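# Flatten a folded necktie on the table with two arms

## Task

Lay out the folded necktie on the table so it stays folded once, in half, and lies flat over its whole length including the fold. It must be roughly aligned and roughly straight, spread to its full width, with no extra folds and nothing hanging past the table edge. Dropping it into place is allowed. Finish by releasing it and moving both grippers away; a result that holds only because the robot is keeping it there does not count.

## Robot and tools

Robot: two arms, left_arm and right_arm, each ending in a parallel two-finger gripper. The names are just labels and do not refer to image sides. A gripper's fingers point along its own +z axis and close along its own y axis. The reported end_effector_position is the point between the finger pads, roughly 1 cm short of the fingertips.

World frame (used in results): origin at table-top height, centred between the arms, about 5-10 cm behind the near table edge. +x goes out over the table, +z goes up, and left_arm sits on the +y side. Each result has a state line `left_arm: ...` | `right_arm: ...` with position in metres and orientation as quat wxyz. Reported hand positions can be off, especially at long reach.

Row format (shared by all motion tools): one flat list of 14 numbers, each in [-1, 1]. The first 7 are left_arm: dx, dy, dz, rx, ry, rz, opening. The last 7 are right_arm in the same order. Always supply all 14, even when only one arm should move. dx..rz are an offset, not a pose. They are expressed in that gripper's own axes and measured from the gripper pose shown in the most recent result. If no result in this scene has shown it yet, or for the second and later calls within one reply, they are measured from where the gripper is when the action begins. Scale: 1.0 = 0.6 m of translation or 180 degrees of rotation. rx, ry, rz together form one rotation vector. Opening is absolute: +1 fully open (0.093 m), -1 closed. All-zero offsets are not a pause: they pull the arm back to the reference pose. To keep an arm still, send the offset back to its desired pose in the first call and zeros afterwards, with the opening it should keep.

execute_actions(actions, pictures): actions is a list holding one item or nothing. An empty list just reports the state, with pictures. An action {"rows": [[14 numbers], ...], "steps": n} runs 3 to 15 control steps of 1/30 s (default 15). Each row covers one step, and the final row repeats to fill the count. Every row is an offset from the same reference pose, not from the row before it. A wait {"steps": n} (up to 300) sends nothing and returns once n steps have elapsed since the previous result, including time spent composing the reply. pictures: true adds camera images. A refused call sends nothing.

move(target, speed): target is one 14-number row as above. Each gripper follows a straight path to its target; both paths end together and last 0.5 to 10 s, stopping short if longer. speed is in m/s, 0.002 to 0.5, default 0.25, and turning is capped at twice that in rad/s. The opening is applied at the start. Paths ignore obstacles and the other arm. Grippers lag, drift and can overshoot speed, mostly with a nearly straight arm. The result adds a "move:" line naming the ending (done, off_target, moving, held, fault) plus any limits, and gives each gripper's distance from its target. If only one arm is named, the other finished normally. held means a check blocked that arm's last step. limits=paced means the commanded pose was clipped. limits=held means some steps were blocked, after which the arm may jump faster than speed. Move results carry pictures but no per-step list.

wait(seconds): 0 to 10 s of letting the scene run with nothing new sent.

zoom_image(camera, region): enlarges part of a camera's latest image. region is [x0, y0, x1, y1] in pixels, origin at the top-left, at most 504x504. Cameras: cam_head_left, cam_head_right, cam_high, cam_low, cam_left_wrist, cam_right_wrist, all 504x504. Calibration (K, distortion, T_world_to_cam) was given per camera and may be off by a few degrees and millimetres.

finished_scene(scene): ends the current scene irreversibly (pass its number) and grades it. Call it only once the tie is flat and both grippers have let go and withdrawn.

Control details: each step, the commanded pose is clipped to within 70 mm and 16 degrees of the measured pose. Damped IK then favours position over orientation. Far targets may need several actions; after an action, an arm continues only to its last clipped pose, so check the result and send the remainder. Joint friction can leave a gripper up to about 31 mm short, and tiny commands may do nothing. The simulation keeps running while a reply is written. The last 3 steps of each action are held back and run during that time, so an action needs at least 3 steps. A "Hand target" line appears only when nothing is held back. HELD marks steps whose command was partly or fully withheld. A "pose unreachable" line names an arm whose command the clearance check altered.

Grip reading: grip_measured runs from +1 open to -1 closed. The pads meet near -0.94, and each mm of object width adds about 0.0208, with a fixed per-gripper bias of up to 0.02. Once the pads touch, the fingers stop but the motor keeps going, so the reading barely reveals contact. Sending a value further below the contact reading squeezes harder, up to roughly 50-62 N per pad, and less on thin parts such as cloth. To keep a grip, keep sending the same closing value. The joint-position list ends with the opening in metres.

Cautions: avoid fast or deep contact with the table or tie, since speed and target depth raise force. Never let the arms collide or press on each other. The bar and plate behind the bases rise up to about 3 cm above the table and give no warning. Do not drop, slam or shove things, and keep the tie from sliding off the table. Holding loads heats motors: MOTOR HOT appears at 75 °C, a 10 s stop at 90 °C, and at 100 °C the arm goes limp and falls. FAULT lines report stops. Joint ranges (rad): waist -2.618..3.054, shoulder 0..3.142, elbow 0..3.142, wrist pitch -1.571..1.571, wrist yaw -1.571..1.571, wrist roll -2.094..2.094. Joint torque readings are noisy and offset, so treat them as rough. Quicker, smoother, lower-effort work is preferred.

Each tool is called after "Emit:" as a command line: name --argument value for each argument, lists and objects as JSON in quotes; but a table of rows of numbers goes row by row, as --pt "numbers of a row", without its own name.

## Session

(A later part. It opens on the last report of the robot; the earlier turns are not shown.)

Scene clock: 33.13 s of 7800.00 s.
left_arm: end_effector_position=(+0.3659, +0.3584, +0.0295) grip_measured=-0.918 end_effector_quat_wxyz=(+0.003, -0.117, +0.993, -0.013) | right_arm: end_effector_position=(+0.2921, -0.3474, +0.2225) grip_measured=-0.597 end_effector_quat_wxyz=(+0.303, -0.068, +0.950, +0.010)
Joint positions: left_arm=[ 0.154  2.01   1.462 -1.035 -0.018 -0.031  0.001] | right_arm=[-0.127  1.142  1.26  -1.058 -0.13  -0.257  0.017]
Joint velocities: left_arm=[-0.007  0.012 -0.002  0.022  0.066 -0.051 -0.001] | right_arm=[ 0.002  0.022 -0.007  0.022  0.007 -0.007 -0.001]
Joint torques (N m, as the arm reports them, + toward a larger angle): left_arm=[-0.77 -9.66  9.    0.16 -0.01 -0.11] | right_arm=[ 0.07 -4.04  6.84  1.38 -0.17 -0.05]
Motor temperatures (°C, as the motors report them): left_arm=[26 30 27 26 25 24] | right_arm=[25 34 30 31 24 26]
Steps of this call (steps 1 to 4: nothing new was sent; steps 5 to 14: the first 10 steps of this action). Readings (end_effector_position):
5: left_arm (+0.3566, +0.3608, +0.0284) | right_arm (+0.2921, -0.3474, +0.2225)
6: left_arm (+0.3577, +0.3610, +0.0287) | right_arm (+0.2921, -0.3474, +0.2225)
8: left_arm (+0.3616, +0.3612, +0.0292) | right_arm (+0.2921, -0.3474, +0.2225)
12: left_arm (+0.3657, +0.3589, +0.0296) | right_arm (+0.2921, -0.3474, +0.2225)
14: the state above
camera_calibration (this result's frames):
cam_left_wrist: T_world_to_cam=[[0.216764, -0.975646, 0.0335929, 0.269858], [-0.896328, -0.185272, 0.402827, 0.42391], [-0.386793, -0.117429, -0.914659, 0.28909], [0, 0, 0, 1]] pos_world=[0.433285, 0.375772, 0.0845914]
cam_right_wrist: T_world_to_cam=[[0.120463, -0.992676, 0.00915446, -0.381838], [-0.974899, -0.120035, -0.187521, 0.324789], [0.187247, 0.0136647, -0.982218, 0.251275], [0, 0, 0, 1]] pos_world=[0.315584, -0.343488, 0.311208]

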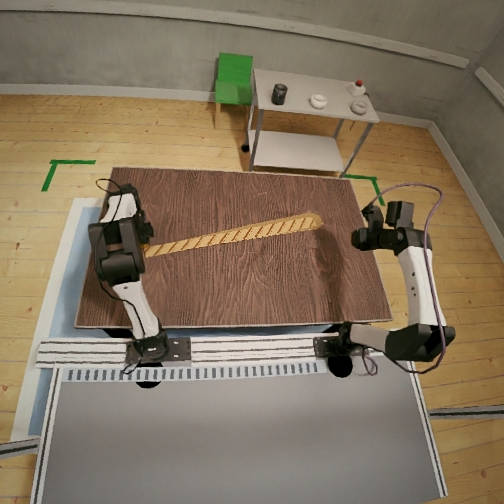

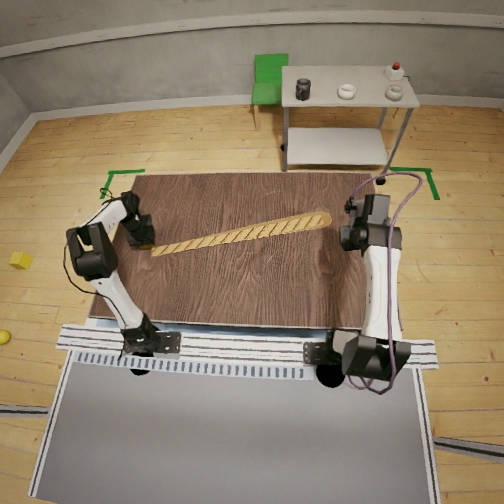

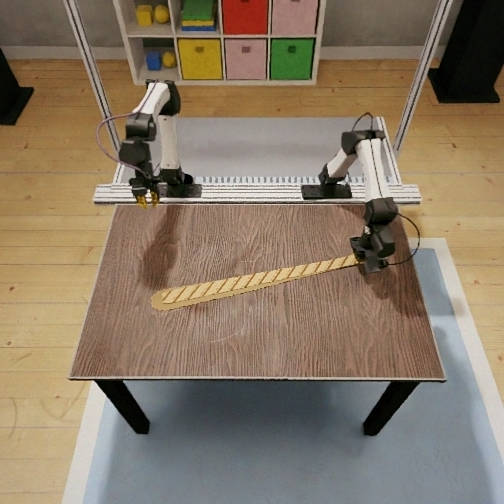

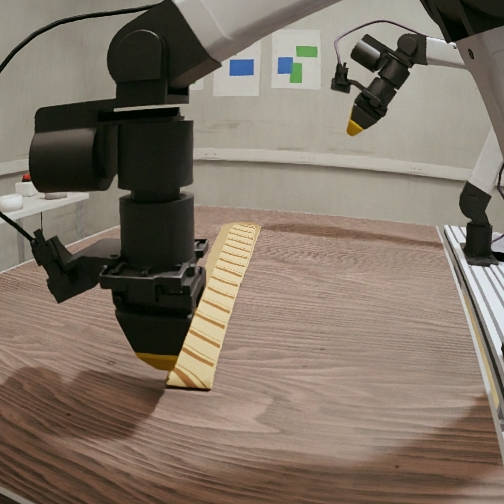

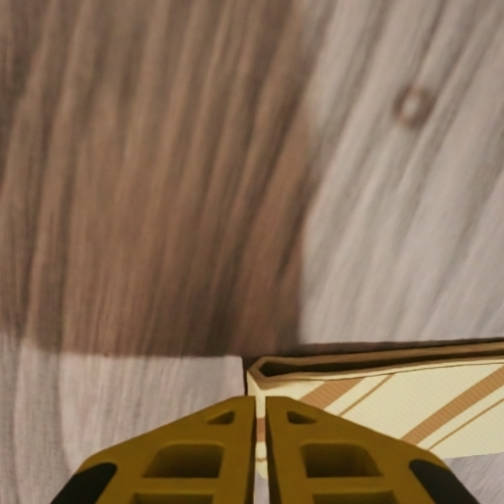

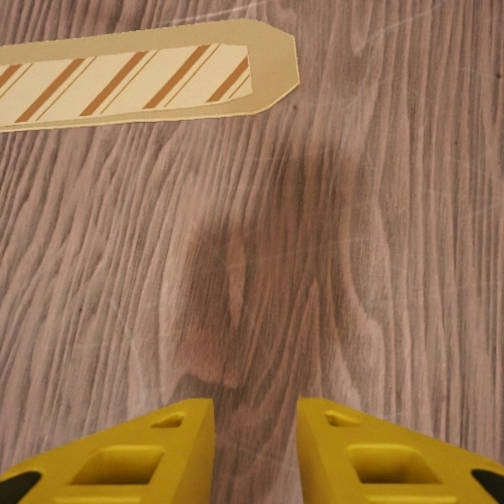

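Emit:
execute_actions --actions '[{"rows": [[0.003,-0.004,0.005,0,0,0,-0.92,0,0,0,0,0,0,-0.6],[0.005,-0.004,0.010,0,0,0,-0.92,0,0,0,0,0,0,-0.6],[0.005,-0.004,0.015,0,0,0,-0.92,0,0,0,0,0,0,-0.6],[0.005,-0.004,0.020,0,0,0,-0.92,0,0,0,0,0,0,-0.6],[0.005,-0.004,0.024,0,0,0,-0.92,0,0,0,0,0,0,-0.6],[0.005,-0.004,0.028,0,0,0,-0.92,0,0,0,0,0,0,-0.6],[0.005,-0.004,0.032,0,0,0,-0.92,0,0,0,0,0,0,-0.6],[0.005,-0.004,0.036,0,0,0,-0.92,0,0,0,0,0,0,-0.6],[0.005,-0.004,0.040,0,0,0,-0.92,0,0,0,0,0,0,-0.6],[0.005,-0.004,0.044,0,0,0,-0.92,0,0,0,0,0,0,-0.6],[0.005,-0.004,0.049,0,0,0,-0.92,0,0,0,0,0,0,-0.6],[0.005,-0.004,0.054,0,0,0,-0.92,0,0,0,0,0,0,-0.6],[0.005,-0.004,0.059,0,0,0,-0.92,0,0,0,0,0,0,-0.6],[0.005,-0.004,0.064,0,0,0,-0.92,0,0,0,0,0,0,-0.6],[0.005,-0.004,0.069,0,0,0,-0.92,0,0,0,0,0,0,-0.6]], "steps": 15}]' --pictures false

Emit:
execute_actions --actions '[{"steps": 15}]' --pictures true

Scene clock: 33.77 s of 7800.00 s.
left_arm: end_effector_position=(+0.3601, +0.3564, +0.0131) grip_measured=-0.918 end_effector_quat_wxyz=(-0.000, -0.118, +0.993, -0.014) | right_arm: end_effector_position=(+0.2921, -0.3474, +0.2225) grip_measured=-0.597 end_effector_quat_wxyz=(+0.303, -0.068, +0.950, +0.010)
Joint positions: left_arm=[ 0.154  2.013  1.397 -0.974 -0.018 -0.033  0.001] | right_arm=[-0.127  1.142  1.26  -1.058 -0.13  -0.257  0.017]
Joint velocities: left_arm=[-0.017  0.051 -0.105  0.139 -0.066  0.066 -0.   ] | right_arm=[-0.012 -0.027 -0.012 -0.051 -0.051 -0.007  0.   ]
Joint torques (N m, as the arm reports them, + toward a larger angle): left_arm=[-0.14 -8.97  5.26  0.56  0.   -0.08] | right_arm=[ 0.06 -4.02  6.84  1.38 -0.17 -0.05]
Motor temperatures (°C, as the motors report them): left_arm=[26 30 27 26 25 24] | right_arm=[25 34 30 31 24 26]
Off your previous action's commanded pose (left_arm): 0.006 m, 1 deg at its last step (step 3 of this call).
Off your previous action's commanded pose (right_arm): 0.000 m, 0 deg at its last step (step 3 of this call).
Steps of this call (steps 1 to 3: the last 3 steps of your previous action; steps 4 to 7: nothing new was sent; steps 8 to 19: the first 12 steps of this action). Readings (end_effector_position):
8: left_arm (+0.3655, +0.3583, +0.0295) | right_arm (+0.2921, -0.3474, +0.2225)
9: left_arm (+0.3653, +0.3582, +0.0289) | right_arm (+0.2921, -0.3474, +0.2225)
11: left_arm (+0.3643, +0.3579, +0.0262) | right_arm (+0.2921, -0.3474, +0.2225)
15: left_arm (+0.3603, +0.3567, +0.0192) | right_arm (+0.2921, -0.3474, +0.2225)
19: the state above

Scene clock: 34.27 s of 7800.00 s.
left_arm: end_effector_position=(+0.3602, +0.3564, +0.0119) grip_measured=-0.918 end_effector_quat_wxyz=(+0.001, -0.118, +0.993, -0.014) | right_arm: end_effector_position=(+0.2921, -0.3474, +0.2225) grip_measured=-0.597 end_effector_quat_wxyz=(+0.303, -0.068, +0.950, +0.010)
Joint positions: left_arm=[ 0.154  2.014  1.393 -0.967 -0.018 -0.033  0.001] | right_arm=[-0.127  1.142  1.26  -1.058 -0.13  -0.257  0.017]
Joint velocities: left_arm=[ 0.017 -0.002  0.002 -0.051 -0.066  0.007  0.   ] | right_arm=[ 0.007 -0.012 -0.007  0.037 -0.007 -0.007 -0.   ]
Joint torques (N m, as the arm reports them, + toward a larger angle): left_arm=[-0.15 -7.7   3.33  1.04  0.   -0.08] | right_arm=[ 0.06 -4.04  6.83  1.37 -0.18 -0.05]
Motor temperatures (°C, as the motors report them): left_arm=[26 30 27 26 25 24] | right_arm=[25 34 30 31 24 26]
Hand target (left_arm): +0.362, +0.353, -0.010; +0.002, -0.117, +0.993, -0.014
Hand target (right_arm): +0.292, -0.347, +0.223; +0.303, -0.068, +0.950, +0.010
Off the commanded pose (left_arm): 0.024 m, 0 deg.
Off the commanded pose (right_arm): 0.000 m, 0 deg.
Kept back: nothing.
Steps of this call (steps 1 to 3: the last 3 steps of your previous action; steps 4 to 15: nothing new was sent). Readings (end_effector_position):
1: left_arm (+0.3602, +0.3564, +0.0126) | right_arm (+0.2921, -0.3474, +0.2225)
2: left_arm (+0.3605, +0.3565, +0.0126) | right_arm (+0.2921, -0.3474, +0.2225)
4: left_arm (+0.3602, +0.3564, +0.0119) | right_arm (+0.2921, -0.3474, +0.2225)
8: left_arm (+0.3602, +0.3564, +0.0119) | right_arm (+0.2921, -0.3474, +0.2225)
15: the state above
camera_calibration (this result's frames):
cam_left_wrist: T_world_to_cam=[[0.219327, -0.975075, 0.0335352, 0.268611], [-0.894325, -0.187187, 0.406379, 0.425457], [-0.389972, -0.119121, -0.913089, 0.272226], [0, 0, 0, 1]] pos_world=[0.427745, 0.373984, 0.0666622]
cam_right_wrist: T_world_to_cam=[[0.120463, -0.992676, 0.00915446, -0.381838], [-0.974899, -0.120035, -0.187521, 0.324789], [0.187247, 0.0136647, -0.982218, 0.251275], [0, 0, 0, 1]] pos_world=[0.315584, -0.343488, 0.311208]

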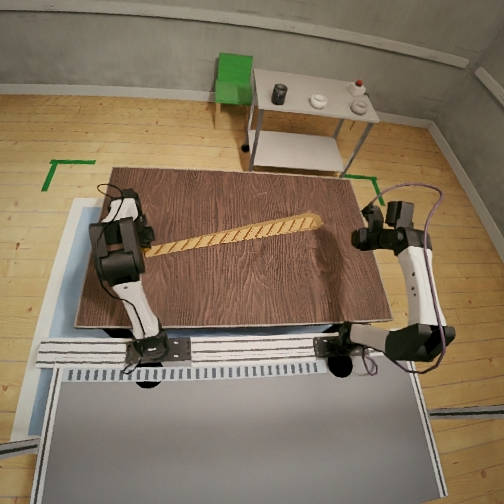

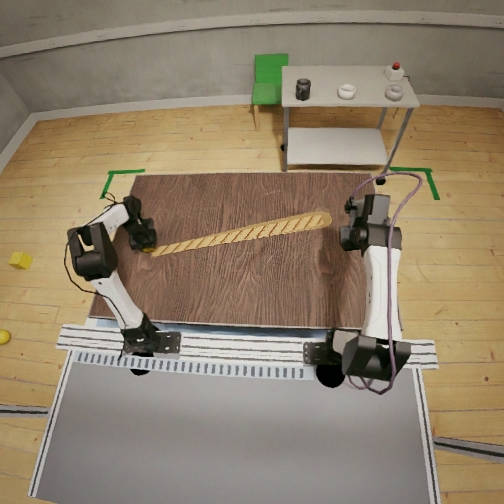

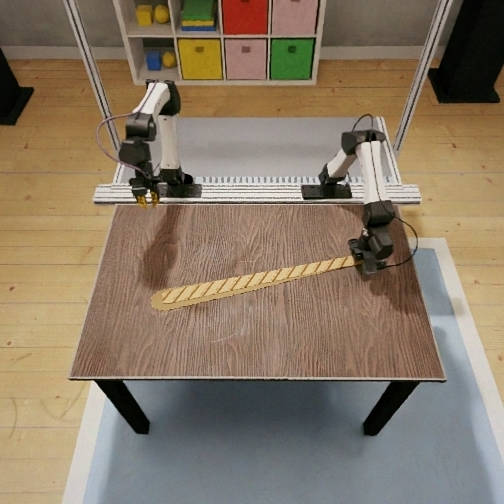

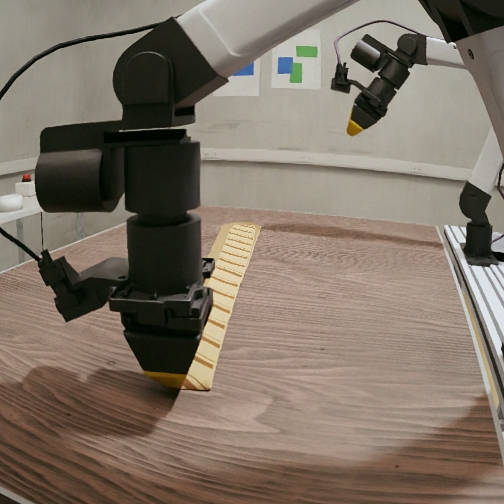

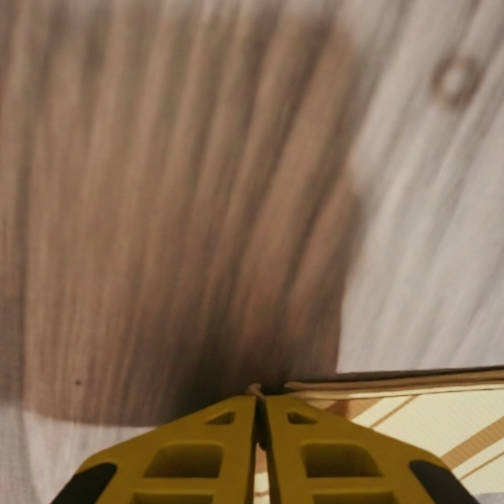

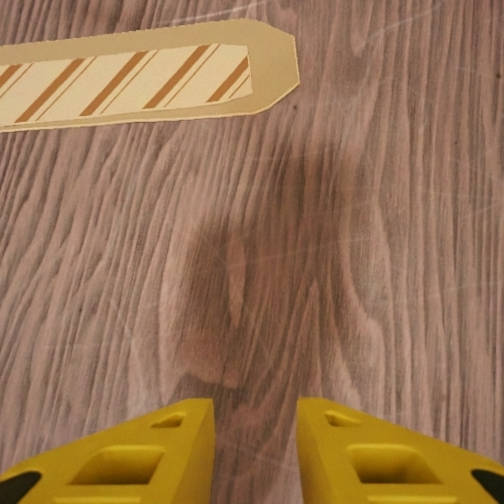

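Emit:
execute_actions --actions '[{"steps": 80}]' --pictures false

Emit:
execute_actions --actions '[{"rows": [[0,0,0.028,0,0,0,-0.92,0,0,0,0,0,0,-0.6],[0,0,0.016,0,0,0,-0.92,0,0,0,0,0,0,-0.6],[0,0,0.004,0,0,0,-0.92,0,0,0,0,0,0,-0.6],[0,0,-0.008,0,0,0,-0.92,0,0,0,0,0,0,-0.6],[0,0,-0.019,0,0,0,-0.92,0,0,0,0,0,0,-0.6],[0,0,-0.028,0,0,0,-0.92,0,0,0,0,0,0,-0.6],[0,0,-0.035,0,0,0,-0.92,0,0,0,0,0,0,-0.6],[0,0,-0.040,0,0,0,-0.92,0,0,0,0,0,0,-0.6],[0,0,-0.043,0,0,0,-0.92,0,0,0,0,0,0,-0.6],[0.004,-0.003,-0.044,0,0,0,-0.92,0,0,0,0,0,0,-0.6],[0.011,-0.006,-0.044,0,0,0,-0.92,0,0,0,0,0,0,-0.6],[0.019,-0.009,-0.044,0,0,0,-0.92,0,0,0,0,0,0,-0.6],[0.026,-0.011,-0.044,0,0,0,-0.92,0,0,0,0,0,0,-0.6],[0.032,-0.013,-0.044,0,0,0,-0.92,0,0,0,0,0,0,-0.6],[0.036,-0.014,-0.044,0,0,0,-0.92,0,0,0,0,0,0,-0.6]], "steps": 15}]' --pictures false

Emit:
execute_actions --actions '[{"steps": 11}]' --pictures true

Scene clock: 36.93 s of 7800.00 s.
left_arm: end_effector_position=(+0.3602, +0.3564, +0.0119) grip_measured=-0.918 end_effector_quat_wxyz=(+0.001, -0.118, +0.993, -0.014) | right_arm: end_effector_position=(+0.2921, -0.3474, +0.2225) grip_measured=-0.597 end_effector_quat_wxyz=(+0.303, -0.068, +0.950, +0.010)
Joint positions: left_arm=[ 0.154  2.014  1.393 -0.967 -0.018 -0.033  0.001] | right_arm=[-0.127  1.142  1.26  -1.058 -0.13  -0.257  0.017]
Joint velocities: left_arm=[-0.002 -0.012 -0.012 -0.066 -0.037  0.051 -0.   ] | right_arm=[ 0.007  0.007  0.007 -0.066 -0.037 -0.081 -0.   ]
Joint torques (N m, as the arm reports them, + toward a larger angle): left_arm=[-0.14 -7.71  3.32  1.04  0.   -0.08] | right_arm=[ 0.09 -4.03  6.84  1.38 -0.17 -0.05]
Motor temperatures (°C, as the motors report them): left_arm=[26 30 27 27 25 24] | right_arm=[25 34 31 31 24 26]
Hand target (left_arm): +0.362, +0.353, -0.010; +0.002, -0.117, +0.993, -0.014
Hand target (right_arm): +0.292, -0.347, +0.223; +0.303, -0.068, +0.950, +0.010
Off the commanded pose (left_arm): 0.024 m, 0 deg.
Off the commanded pose (right_arm): 0.000 m, 0 deg.
Kept back: nothing.
Steps of this call (steps 1 to 80: nothing new was sent). Readings (end_effector_position):
1: left_arm (+0.3602, +0.3564, +0.0119) | right_arm (+0.2921, -0.3474, +0.2225)
2: left_arm (+0.3602, +0.3564, +0.0119) | right_arm (+0.2921, -0.3474, +0.2225)
4: left_arm (+0.3602, +0.3564, +0.0119) | right_arm (+0.2921, -0.3474, +0.2225)
8: left_arm (+0.3602, +0.3564, +0.0119) | right_arm (+0.2921, -0.3474, +0.2225)
80: the state above

Scene clock: 37.33 s of 7800.00 s.
left_arm: end_effector_position=(+0.3593, +0.3570, +0.0300) grip_measured=-0.918 end_effector_quat_wxyz=(+0.004, -0.120, +0.993, -0.013) | right_arm: end_effector_position=(+0.2921, -0.3474, +0.2225) grip_measured=-0.597 end_effector_quat_wxyz=(+0.303, -0.068, +0.950, +0.010)
Joint positions: left_arm=[ 0.154  1.982  1.424 -1.022 -0.018 -0.036  0.001] | right_arm=[-0.127  1.142  1.26  -1.058 -0.13  -0.257  0.017]
Joint velocities: left_arm=[ 0.002 -0.32  -0.11  -0.095 -0.022  0.022  0.   ] | right_arm=[-0.002  0.012  0.007  0.081 -0.022 -0.037 -0.001]
Joint torques (N m, as the arm reports them, + toward a larger angle): left_arm=[ -0.77 -12.33   5.87   0.04   0.01  -0.15] | right_arm=[ 0.09 -4.02  6.82  1.38 -0.18 -0.05]
Motor temperatures (°C, as the motors report them): left_arm=[26 31 27 27 25 24] | right_arm=[25 34 31 31 24 26]
Steps of this call (steps 1 to 12: the first 12 steps of this action). Readings (end_effector_position):
1: left_arm (+0.3603, +0.3564, +0.0123) | right_arm (+0.2921, -0.3474, +0.2225)
2: left_arm (+0.3603, +0.3565, +0.0128) | right_arm (+0.2921, -0.3474, +0.2225)
4: left_arm (+0.3599, +0.3564, +0.0134) | right_arm (+0.2921, -0.3474, +0.2225)
8: left_arm (+0.3591, +0.3565, +0.0192) | right_arm (+0.2921, -0.3474, +0.2225)
12: the state above

Scene clock: 37.70 s of 7800.00 s.
left_arm: end_effector_position=(+0.3455, +0.3514, +0.0396) grip_measured=-0.918 end_effector_quat_wxyz=(+0.006, -0.122, +0.992, -0.013) | right_arm: end_effector_position=(+0.2921, -0.3474, +0.2225) grip_measured=-0.597 end_effector_quat_wxyz=(+0.303, -0.068, +0.950, +0.010)
Joint positions: left_arm=[ 0.145  1.915  1.369 -1.031 -0.018 -0.049  0.001] | right_arm=[-0.127  1.142  1.26  -1.058 -0.13  -0.257  0.017]
Joint velocities: left_arm=[-0.022 -0.012 -0.002  0.037 -0.037 -0.037 -0.001] | right_arm=[-0.017  0.017 -0.022 -0.095  0.007 -0.051 -0.001]
Joint torques (N m, as the arm reports them, + toward a larger angle): left_arm=[ -0.77 -10.54   5.93   0.23  -0.01  -0.13] | right_arm=[ 0.07 -4.02  6.83  1.38 -0.18 -0.05]
Motor temperatures (°C, as the motors report them): left_arm=[26 31 27 27 25 24] | right_arm=[25 33 31 31 24 26]
Hand target (left_arm): +0.341, +0.345, +0.038; +0.000, -0.118, +0.993, -0.014
Hand target (right_arm): +0.292, -0.347, +0.223; +0.303, -0.068, +0.950, +0.010
Off the commanded pose (left_arm): 0.009 m, 1 deg.
Off the commanded pose (right_arm): 0.000 m, 0 deg.
Kept back: nothing.
Steps of this call (steps 1 to 3: the last 3 steps of your previous action; steps 4 to 11: nothing new was sent). Readings (end_effector_position):
1: left_arm (+0.3579, +0.3569, +0.0328) | right_arm (+0.2921, -0.3474, +0.2225)
2: left_arm (+0.3555, +0.3562, +0.0354) | right_arm (+0.2921, -0.3474, +0.2225)
4: left_arm (+0.3498, +0.3541, +0.0391) | right_arm (+0.2921, -0.3474, +0.2225)
8: left_arm (+0.3462, +0.3515, +0.0401) | right_arm (+0.2921, -0.3474, +0.2225)
11: the state above
camera_calibration (this result's frames):
cam_left_wrist: T_world_to_cam=[[0.225774, -0.973595, 0.0337407, 0.263256], [-0.897329, -0.194355, 0.396265, 0.404037], [-0.379244, -0.119743, -0.917516, 0.287843], [0, 0, 0, 1]] pos_world=[0.412281, 0.369299, 0.0951123]
cam_right_wrist: T_world_to_cam=[[0.120463, -0.992676, 0.00915446, -0.381838], [-0.974899, -0.120035, -0.187521, 0.324789], [0.187247, 0.0136647, -0.982218, 0.251275], [0, 0, 0, 1]] pos_world=[0.315584, -0.343488, 0.311208]

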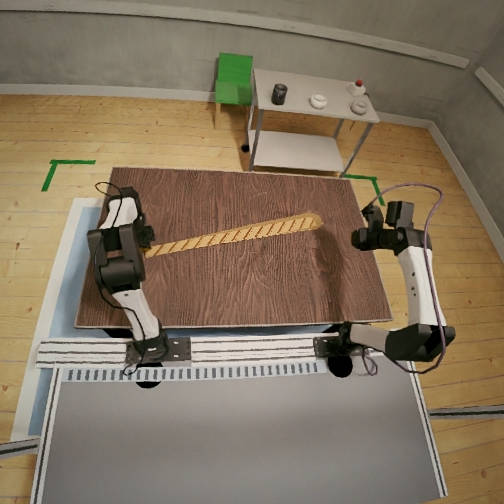

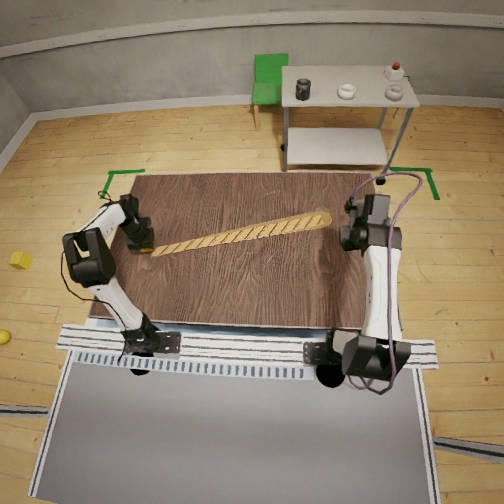

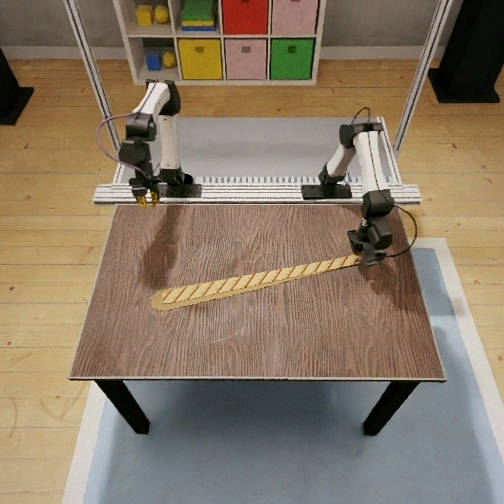

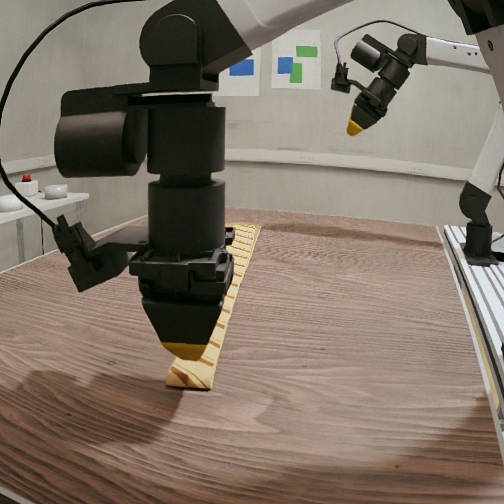

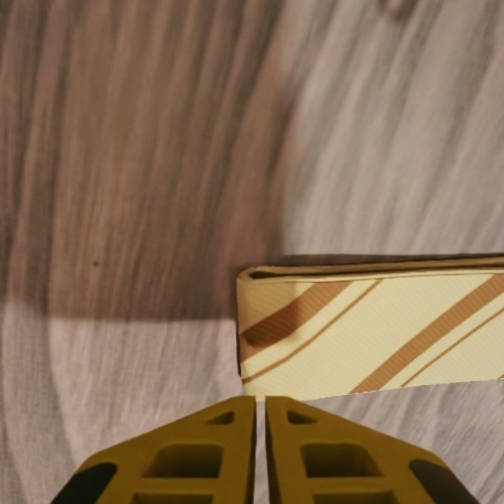

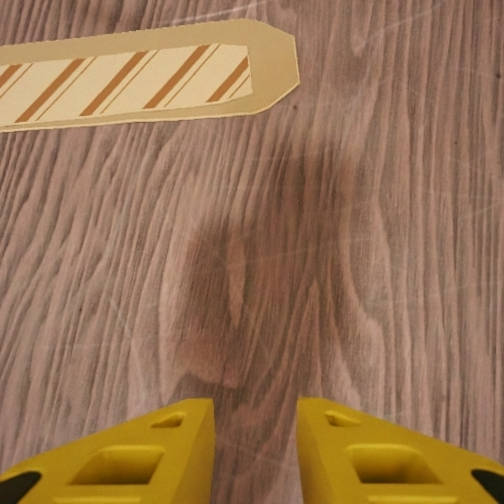

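Emit:
execute_actions --actions '[{"rows": [[0.009,-0.002,0.008,0,0,0,-0.92,0,0,0,0,0,0,-0.6],[0.010,-0.002,0.015,0,0,0,-0.92,0,0,0,0,0,0,-0.6],[0.010,-0.002,0.022,0,0,0,-0.92,0,0,0,0,0,0,-0.6],[0.010,-0.002,0.029,0,0,0,-0.92,0,0,0,0,0,0,-0.6],[0.010,-0.002,0.035,0,0,0,-0.92,0,0,0,0,0,0,-0.6],[0.010,-0.002,0.040,0,0,0,-0.92,0,0,0,0,0,0,-0.6],[0.010,-0.002,0.045,0,0,0,-0.92,0,0,0,0,0,0,-0.6],[0.010,-0.002,0.049,0,0,0,-0.92,0,0,0,0,0,0,-0.6],[0.011,-0.002,0.053,0,0,0,-0.92,0,0,0,0,0,0,-0.6],[0.011,-0.002,0.057,0,0,0,-0.92,0,0,0,0,0,0,-0.6],[0.011,-0.002,0.062,0,0,0,-0.92,0,0,0,0,0,0,-0.6],[0.011,-0.002,0.068,0,0,0,-0.92,0,0,0,0,0,0,-0.6],[0.011,-0.002,0.074,0,0,0,-0.92,0,0,0,0,0,0,-0.6],[0.011,-0.002,0.080,0,0,0,-0.92,0,0,0,0,0,0,-0.6],[0.011,-0.002,0.086,0,0,0,-0.92,0,0,0,0,0,0,-0.6]], "steps": 15}]' --pictures false

Emit:
execute_actions --actions '[{"steps": 15}]' --pictures true

Scene clock: 38.40 s of 7800.00 s.
left_arm: end_effector_position=(+0.3350, +0.3481, +0.0140) grip_measured=-0.918 end_effector_quat_wxyz=(-0.000, -0.122, +0.992, -0.014) | right_arm: end_effector_position=(+0.2921, -0.3474, +0.2225) grip_measured=-0.597 end_effector_quat_wxyz=(+0.303, -0.068, +0.950, +0.010)
Joint positions: left_arm=[ 0.145  1.92   1.268 -0.938 -0.018 -0.051  0.001] | right_arm=[-0.127  1.142  1.26  -1.058 -0.13  -0.257  0.017]
Joint velocities: left_arm=[ 0.002  0.11  -0.178  0.344 -0.022  0.037 -0.   ] | right_arm=[ 0.007  0.012  0.012  0.022 -0.066  0.066 -0.001]
Joint torques (N m, as the arm reports them, + toward a larger angle): left_arm=[ 0.03 -8.27  5.41  0.36  0.   -0.06] | right_arm=[ 0.07 -4.03  6.84  1.38 -0.18 -0.05]
Motor temperatures (°C, as the motors report them): left_arm=[26 31 27 27 25 24] | right_arm=[25 33 31 31 24 26]
Steps of this call (steps 1 to 9: nothing new was sent; steps 10 to 21: the first 12 steps of this action). Readings (end_effector_position):
10: left_arm (+0.3451, +0.3513, +0.0388) | right_arm (+0.2921, -0.3474, +0.2225)
11: left_arm (+0.3442, +0.3510, +0.0374) | right_arm (+0.2921, -0.3474, +0.2225)
13: left_arm (+0.3405, +0.3500, +0.0323) | right_arm (+0.2921, -0.3474, +0.2225)
17: left_arm (+0.3343, +0.3484, +0.0222) | right_arm (+0.2921, -0.3474, +0.2225)
21: the state above

Scene clock: 38.90 s of 7800.00 s.
left_arm: end_effector_position=(+0.3356, +0.3481, +0.0117) grip_measured=-0.918 end_effector_quat_wxyz=(+0.002, -0.123, +0.992, -0.013) | right_arm: end_effector_position=(+0.2921, -0.3474, +0.2225) grip_measured=-0.597 end_effector_quat_wxyz=(+0.303, -0.068, +0.950, +0.010)
Joint positions: left_arm=[ 0.145  1.922  1.261 -0.925 -0.018 -0.051  0.001] | right_arm=[-0.127  1.142  1.26  -1.058 -0.13  -0.257  0.017]
Joint velocities: left_arm=[-0.012  0.007  0.002 -0.037  0.022 -0.081 -0.001] | right_arm=[-0.007 -0.017  0.022  0.022 -0.022 -0.022  0.   ]
Joint torques (N m, as the arm reports them, + toward a larger angle): left_arm=[ 0.05 -6.54  3.09  1.13  0.01 -0.07] | right_arm=[ 0.08 -4.03  6.82  1.38 -0.18 -0.05]
Motor temperatures (°C, as the motors report them): left_arm=[26 31 27 27 25 24] | right_arm=[25 33 31 31 24 26]
Hand target (left_arm): +0.338, +0.346, -0.010; +0.005, -0.122, +0.992, -0.013
Hand target (right_arm): +0.292, -0.347, +0.223; +0.303, -0.068, +0.950, +0.010
Off the commanded pose (left_arm): 0.024 m, 1 deg.
Off the commanded pose (right_arm): 0.000 m, 0 deg.
Kept back: nothing.
Steps of this call (steps 1 to 3: the last 3 steps of your previous action; steps 4 to 15: nothing new was sent). Readings (end_effector_position):
1: left_arm (+0.3350, +0.3480, +0.0122) | right_arm (+0.2921, -0.3474, +0.2225)
2: left_arm (+0.3354, +0.3481, +0.0122) | right_arm (+0.2921, -0.3474, +0.2225)
4: left_arm (+0.3356, +0.3481, +0.0117) | right_arm (+0.2921, -0.3474, +0.2225)
8: left_arm (+0.3356, +0.3481, +0.0117) | right_arm (+0.2921, -0.3474, +0.2225)
15: the state above
camera_calibration (this result's frames):
cam_left_wrist: T_world_to_cam=[[0.227159, -0.973283, 0.0334423, 0.262708], [-0.893504, -0.194634, 0.404682, 0.404262], [-0.387361, -0.121808, -0.913846, 0.261594], [0, 0, 0, 1]] pos_world=[0.402865, 0.366237, 0.0666734]
cam_right_wrist: T_world_to_cam=[[0.120463, -0.992676, 0.00915446, -0.381838], [-0.974899, -0.120035, -0.187521, 0.324789], [0.187247, 0.0136647, -0.982218, 0.251275], [0, 0, 0, 1]] pos_world=[0.315584, -0.343488, 0.311208]

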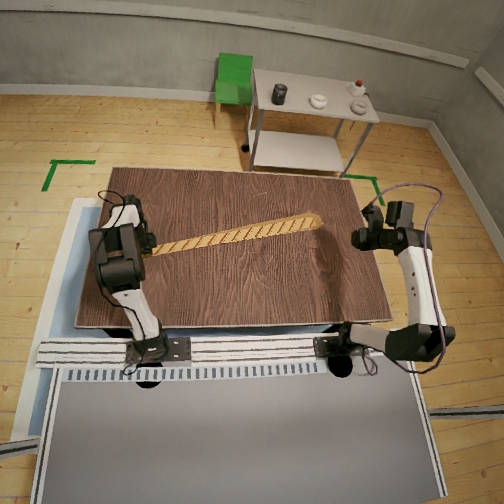

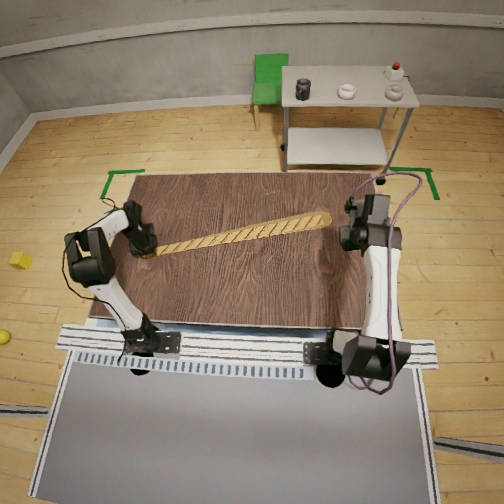

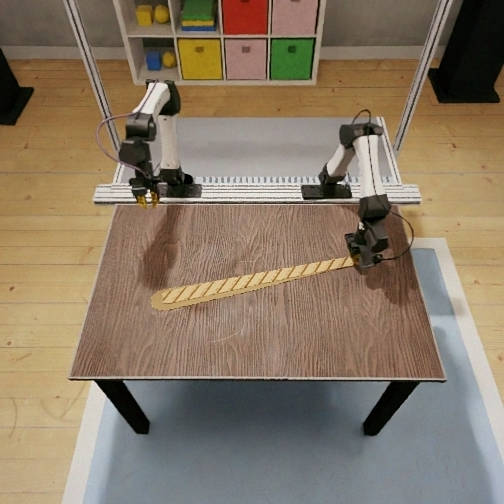

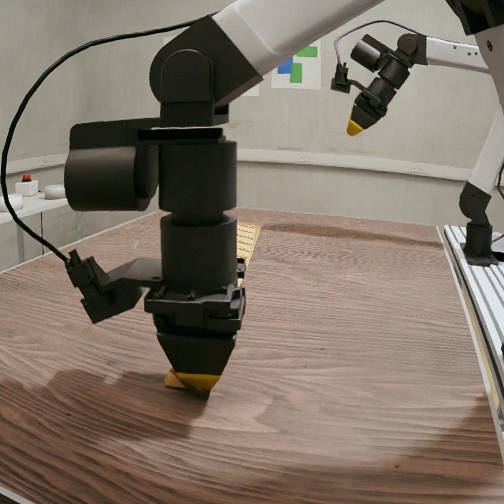

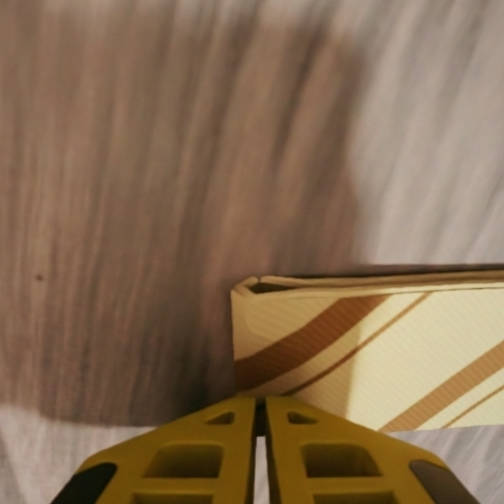

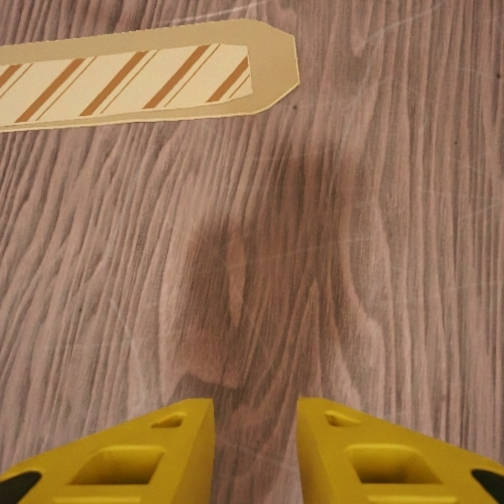

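Emit:
execute_actions --actions '[{"steps": 78}]' --pictures false

Emit:
execute_actions --actions '[{"rows": [[0,0,0.028,0,0,0,-0.92,0,0,0,0,0,0,-0.6],[0,0,0.016,0,0,0,-0.92,0,0,0,0,0,0,-0.6],[0,0,0.004,0,0,0,-0.92,0,0,0,0,0,0,-0.6],[0,0,-0.008,0,0,0,-0.92,0,0,0,0,0,0,-0.6],[0,0,-0.019,0,0,0,-0.92,0,0,0,0,0,0,-0.6],[0,0,-0.029,0,0,0,-0.92,0,0,0,0,0,0,-0.6],[0,0,-0.038,0,0,0,-0.92,0,0,0,0,0,0,-0.6],[0,0,-0.046,0,0,0,-0.92,0,0,0,0,0,0,-0.6],[-0.003,0,-0.053,0,0,0,-0.92,0,0,0,0,0,0,-0.6],[-0.008,0,-0.058,0,0,0,-0.92,0,0,0,0,0,0,-0.6],[-0.014,0,-0.062,0,0,0,-0.92,0,0,0,0,0,0,-0.6],[-0.019,0,-0.064,0,0,0,-0.92,0,0,0,0,0,0,-0.6],[-0.023,0,-0.065,0,0,0,-0.92,0,0,0,0,0,0,-0.6],[-0.026,0,-0.065,0,0,0,-0.92,0,0,0,0,0,0,-0.6],[-0.028,0,-0.065,0,0,0,-0.92,0,0,0,0,0,0,-0.6]], "steps": 15}]' --pictures false

Emit:
execute_actions --actions '[{"steps": 11}]' --pictures true

Scene clock: 41.50 s of 7800.00 s.
left_arm: end_effector_position=(+0.3356, +0.3481, +0.0117) grip_measured=-0.918 end_effector_quat_wxyz=(+0.002, -0.123, +0.992, -0.013) | right_arm: end_effector_position=(+0.2921, -0.3474, +0.2225) grip_measured=-0.597 end_effector_quat_wxyz=(+0.303, -0.068, +0.950, +0.010)
Joint positions: left_arm=[ 0.145  1.922  1.261 -0.925 -0.018 -0.051  0.001] | right_arm=[-0.127  1.142  1.26  -1.058 -0.13  -0.257  0.017]
Joint velocities: left_arm=[-0.002 -0.012  0.002 -0.095  0.037  0.081  0.   ] | right_arm=[-0.012  0.002  0.022  0.081 -0.022  0.007  0.   ]
Joint torques (N m, as the arm reports them, + toward a larger angle): left_arm=[ 0.05 -6.55  3.09  1.13  0.   -0.06] | right_arm=[ 0.07 -4.03  6.81  1.38 -0.18 -0.05]
Motor temperatures (°C, as the motors report them): left_arm=[26 31 27 27 25 24] | right_arm=[25 33 31 31 24 26]
Hand target (left_arm): +0.338, +0.346, -0.010; +0.005, -0.122, +0.992, -0.013
Hand target (right_arm): +0.292, -0.347, +0.223; +0.303, -0.068, +0.950, +0.010
Off the commanded pose (left_arm): 0.024 m, 1 deg.
Off the commanded pose (right_arm): 0.000 m, 0 deg.
Kept back: nothing.
Steps of this call (steps 1 to 78: nothing new was sent). Readings (end_effector_position):
1: left_arm (+0.3356, +0.3481, +0.0117) | right_arm (+0.2921, -0.3474, +0.2225)
2: left_arm (+0.3356, +0.3481, +0.0117) | right_arm (+0.2921, -0.3474, +0.2225)
4: left_arm (+0.3356, +0.3481, +0.0117) | right_arm (+0.2921, -0.3474, +0.2225)
8: left_arm (+0.3356, +0.3481, +0.0117) | right_arm (+0.2921, -0.3474, +0.2225)
78: the state above

Scene clock: 41.90 s of 7800.00 s.
left_arm: end_effector_position=(+0.3424, +0.3507, +0.0378) grip_measured=-0.918 end_effector_quat_wxyz=(+0.004, -0.123, +0.992, -0.013) | right_arm: end_effector_position=(+0.2921, -0.3474, +0.2225) grip_measured=-0.597 end_effector_quat_wxyz=(+0.303, -0.068, +0.950, +0.010)
Joint positions: left_arm=[ 0.145  1.909  1.354 -1.026 -0.018 -0.051  0.001] | right_arm=[-0.127  1.142  1.26  -1.058 -0.13  -0.257  0.017]
Joint velocities: left_arm=[ 0.002 -0.012  0.579 -0.359 -0.037 -0.051 -0.001] | right_arm=[-0.022 -0.007 -0.022 -0.022  0.022  0.051 -0.   ]
Joint torques (N m, as the arm reports them, + toward a larger angle): left_arm=[ 0.37 -9.77  8.78  0.24  0.   -0.03] | right_arm=[ 0.07 -4.04  6.84  1.38 -0.18 -0.05]
Motor temperatures (°C, as the motors report them): left_arm=[26 31 27 27 25 24] | right_arm=[25 33 31 31 24 26]
Steps of this call (steps 1 to 12: the first 12 steps of this action). Readings (end_effector_position):
1: left_arm (+0.3356, +0.3481, +0.0120) | right_arm (+0.2921, -0.3474, +0.2225)
2: left_arm (+0.3355, +0.3481, +0.0125) | right_arm (+0.2921, -0.3474, +0.2225)
4: left_arm (+0.3351, +0.3481, +0.0132) | right_arm (+0.2921, -0.3474, +0.2225)
8: left_arm (+0.3343, +0.3482, +0.0198) | right_arm (+0.2921, -0.3474, +0.2225)
12: the state above

Scene clock: 42.27 s of 7800.00 s.
left_arm: end_effector_position=(+0.3533, +0.3535, +0.0533) grip_measured=-0.918 end_effector_quat_wxyz=(+0.014, -0.123, +0.992, -0.013) | right_arm: end_effector_position=(+0.2921, -0.3474, +0.2225) grip_measured=-0.597 end_effector_quat_wxyz=(+0.303, -0.068, +0.950, +0.010)
Joint positions: left_arm=[ 0.145  1.918  1.429 -1.073 -0.018 -0.051  0.001] | right_arm=[-0.127  1.142  1.26  -1.058 -0.13  -0.257  0.017]
Joint velocities: left_arm=[-0.017  0.046  0.007  0.007 -0.022  0.007  0.001] | right_arm=[ 0.007 -0.017  0.017 -0.007  0.007 -0.007  0.001]
Joint torques (N m, as the arm reports them, + toward a larger angle): left_arm=[ 0.42 -9.11  8.55  0.21  0.   -0.02] | right_arm=[ 0.06 -4.02  6.83  1.38 -0.18 -0.05]
Motor temperatures (°C, as the motors report them): left_arm=[26 31 27 27 25 24] | right_arm=[25 33 31 31 24 26]
Hand target (left_arm): +0.352, +0.354, +0.051; +0.003, -0.123, +0.992, -0.013
Hand target (right_arm): +0.292, -0.347, +0.223; +0.303, -0.068, +0.950, +0.010
Off the commanded pose (left_arm): 0.003 m, 1 deg.
Off the commanded pose (right_arm): 0.000 m, 0 deg.
Kept back: nothing.
Steps of this call (steps 1 to 3: the last 3 steps of your previous action; steps 4 to 11: nothing new was sent). Readings (end_effector_position):
1: left_arm (+0.3464, +0.3517, +0.0428) | right_arm (+0.2921, -0.3474, +0.2225)
2: left_arm (+0.3505, +0.3527, +0.0475) | right_arm (+0.2921, -0.3474, +0.2225)
4: left_arm (+0.3565, +0.3542, +0.0542) | right_arm (+0.2921, -0.3474, +0.2225)
8: left_arm (+0.3559, +0.3542, +0.0556) | right_arm (+0.2921, -0.3474, +0.2225)
11: the state above
camera_calibration (this result's frames):
cam_left_wrist: T_world_to_cam=[[0.227422, -0.973193, 0.0342805, 0.262395], [-0.902703, -0.197485, 0.382265, 0.409759], [-0.365248, -0.117881, -0.923417, 0.298412], [0, 0, 0, 1]] pos_world=[0.419211, 0.371459, 0.109927]
cam_right_wrist: T_world_to_cam=[[0.120463, -0.992676, 0.00915446, -0.381838], [-0.974899, -0.120035, -0.187521, 0.324789], [0.187247, 0.0136647, -0.982218, 0.251275], [0, 0, 0, 1]] pos_world=[0.315584, -0.343488, 0.311208]

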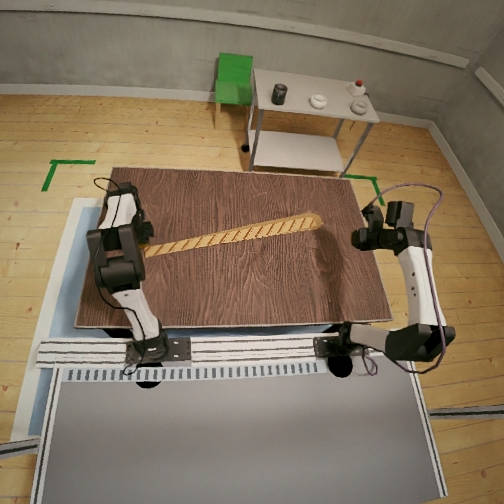

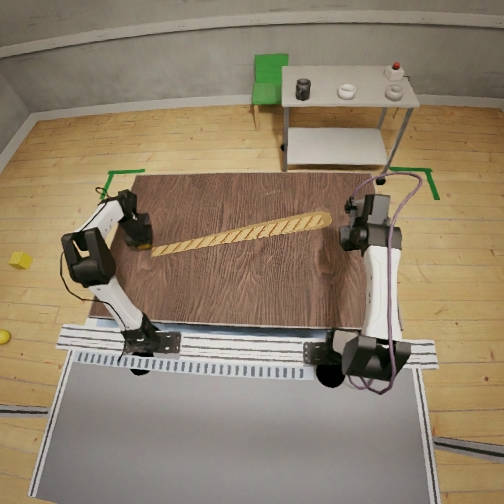

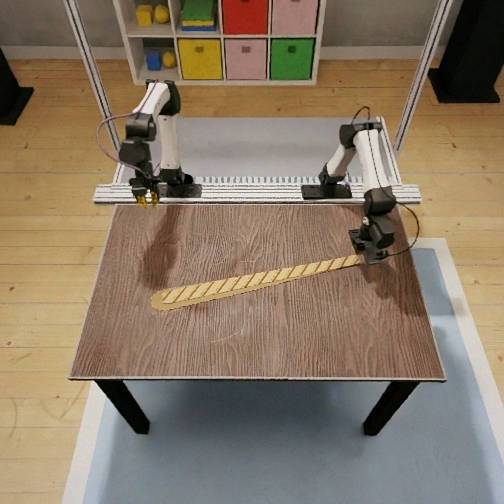

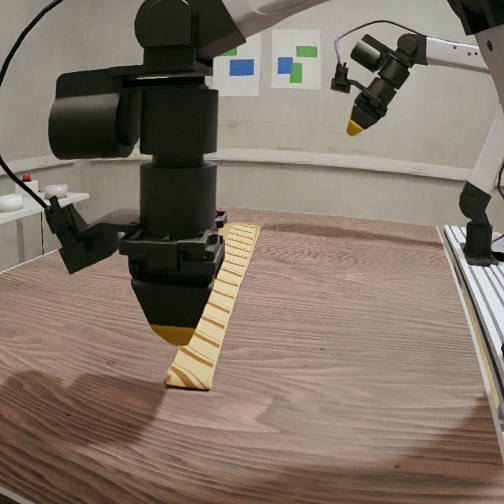

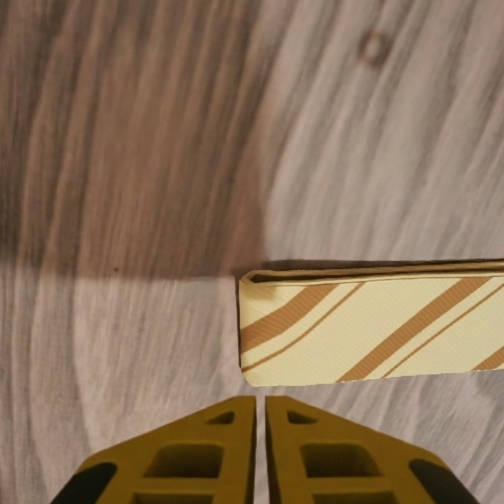

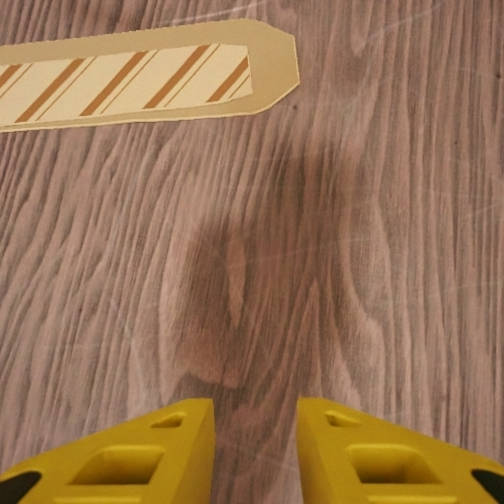

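Emit:
zoom_image --camera "cam_left_wrist" --region '[222, 250, 382, 310]'

Emit:
zoom_image --camera "cam_low" --region '[150, 335, 230, 400]'

Region (222, 250, 382, 310) of cam_left_wrist's 504x504 image, scaled by 3.150, with more detail than that image has; it fills the top 189 rows of this view, and the rest is white.

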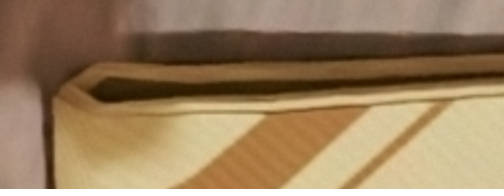

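Region (150, 335, 230, 400) of cam_low's 504x504 image, scaled by 6.300, with more detail than that image has; it fills the top 410 rows of this view, and the rest is white.

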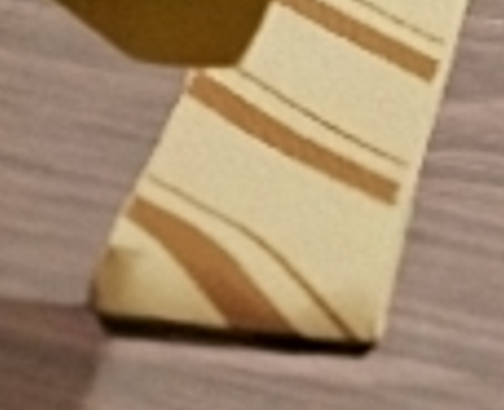

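Emit:
move --target '[0.217,0.006,-0.317,0,-0.2,0,-0.6, 0,0,0,0,0,0,-0.6]' --speed 0.35

Scene clock: 44.53 s of 7800.00 s.
left_arm: end_effector_position=(+0.2216, +0.3358, +0.2364) grip_measured=-0.602 end_effector_quat_wxyz=(+0.318, -0.127, +0.939, +0.024) | right_arm: end_effector_position=(+0.2921, -0.3474, +0.2225) grip_measured=-0.597 end_effector_quat_wxyz=(+0.303, -0.068, +0.950, +0.010)
Joint positions: left_arm=[ 0.109  0.916  1.15  -1.172 -0.065 -0.072  0.016] | right_arm=[-0.127  1.142  1.26  -1.058 -0.13  -0.257  0.017]
Joint velocities: left_arm=[-0.007  0.002  0.007 -0.022 -0.066  0.007  0.   ] | right_arm=[-0.012 -0.012  0.012  0.037  0.007  0.051  0.   ]
Joint torques (N m, as the arm reports them, + toward a larger angle): left_arm=[-0.56 -0.84  9.04  1.52 -0.08 -0.12] | right_arm=[ 0.08 -4.03  6.85  1.37 -0.18 -0.05]
Motor temperatures (°C, as the motors report them): left_arm=[26 31 28 27 25 24] | right_arm=[25 33 31 31 24 26]
Hand target (left_arm): +0.221, +0.334, +0.240; +0.320, -0.125, +0.939, +0.023
Hand target (right_arm): +0.292, -0.347, +0.223; +0.303, -0.068, +0.950, +0.010
Off the commanded pose (left_arm): 0.008 m, 1 deg.
Off the commanded pose (right_arm): 0.000 m, 0 deg.
Kept back: nothing.
move: done
camera_calibration (this result's frames):
cam_left_wrist: T_world_to_cam=[[0.236781, -0.971051, 0.0315463, 0.266682], [-0.943803, -0.2376, -0.229745, 0.384705], [0.23059, 0.0246258, -0.972739, 0.249077], [0, 0, 0, 1]] pos_world=[0.242506, 0.344234, 0.322259]
cam_right_wrist: T_world_to_cam=[[0.120463, -0.992676, 0.00915446, -0.381838], [-0.974899, -0.120035, -0.187521, 0.324789], [0.187247, 0.0136647, -0.982218, 0.251275], [0, 0, 0, 1]] pos_world=[0.315584, -0.343488, 0.311208]

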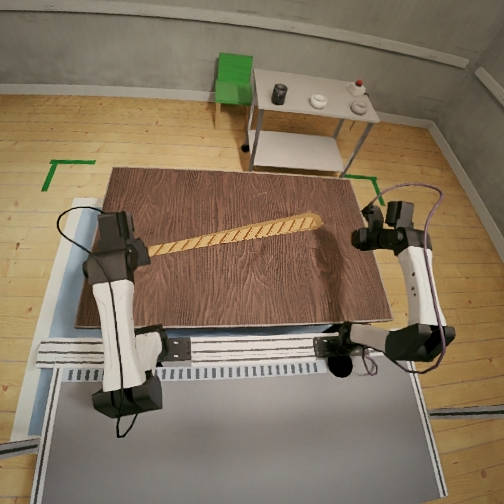

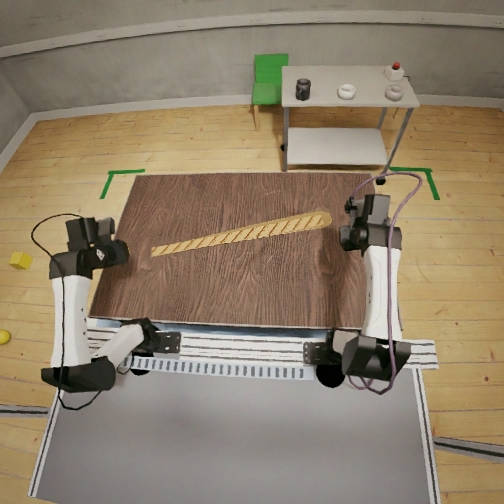

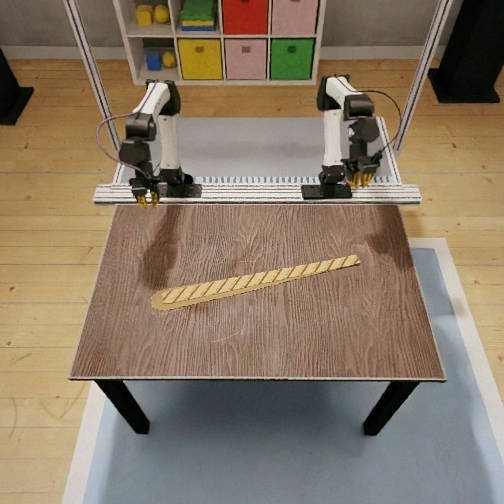

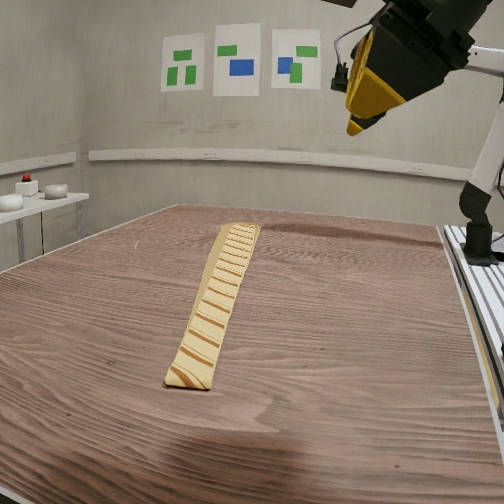

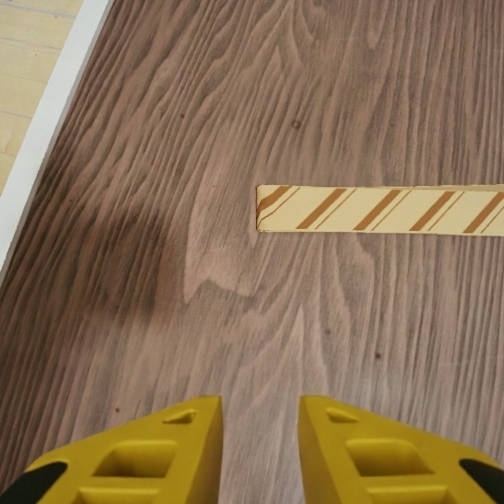

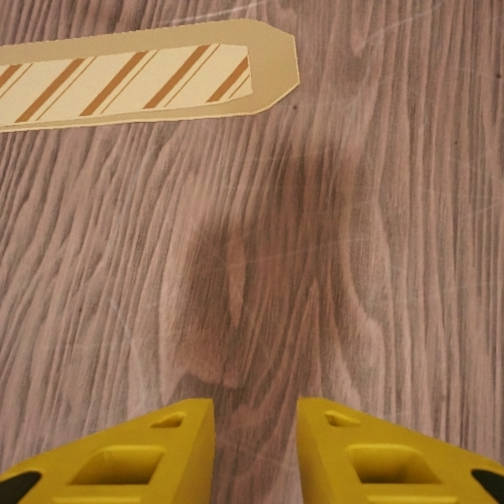

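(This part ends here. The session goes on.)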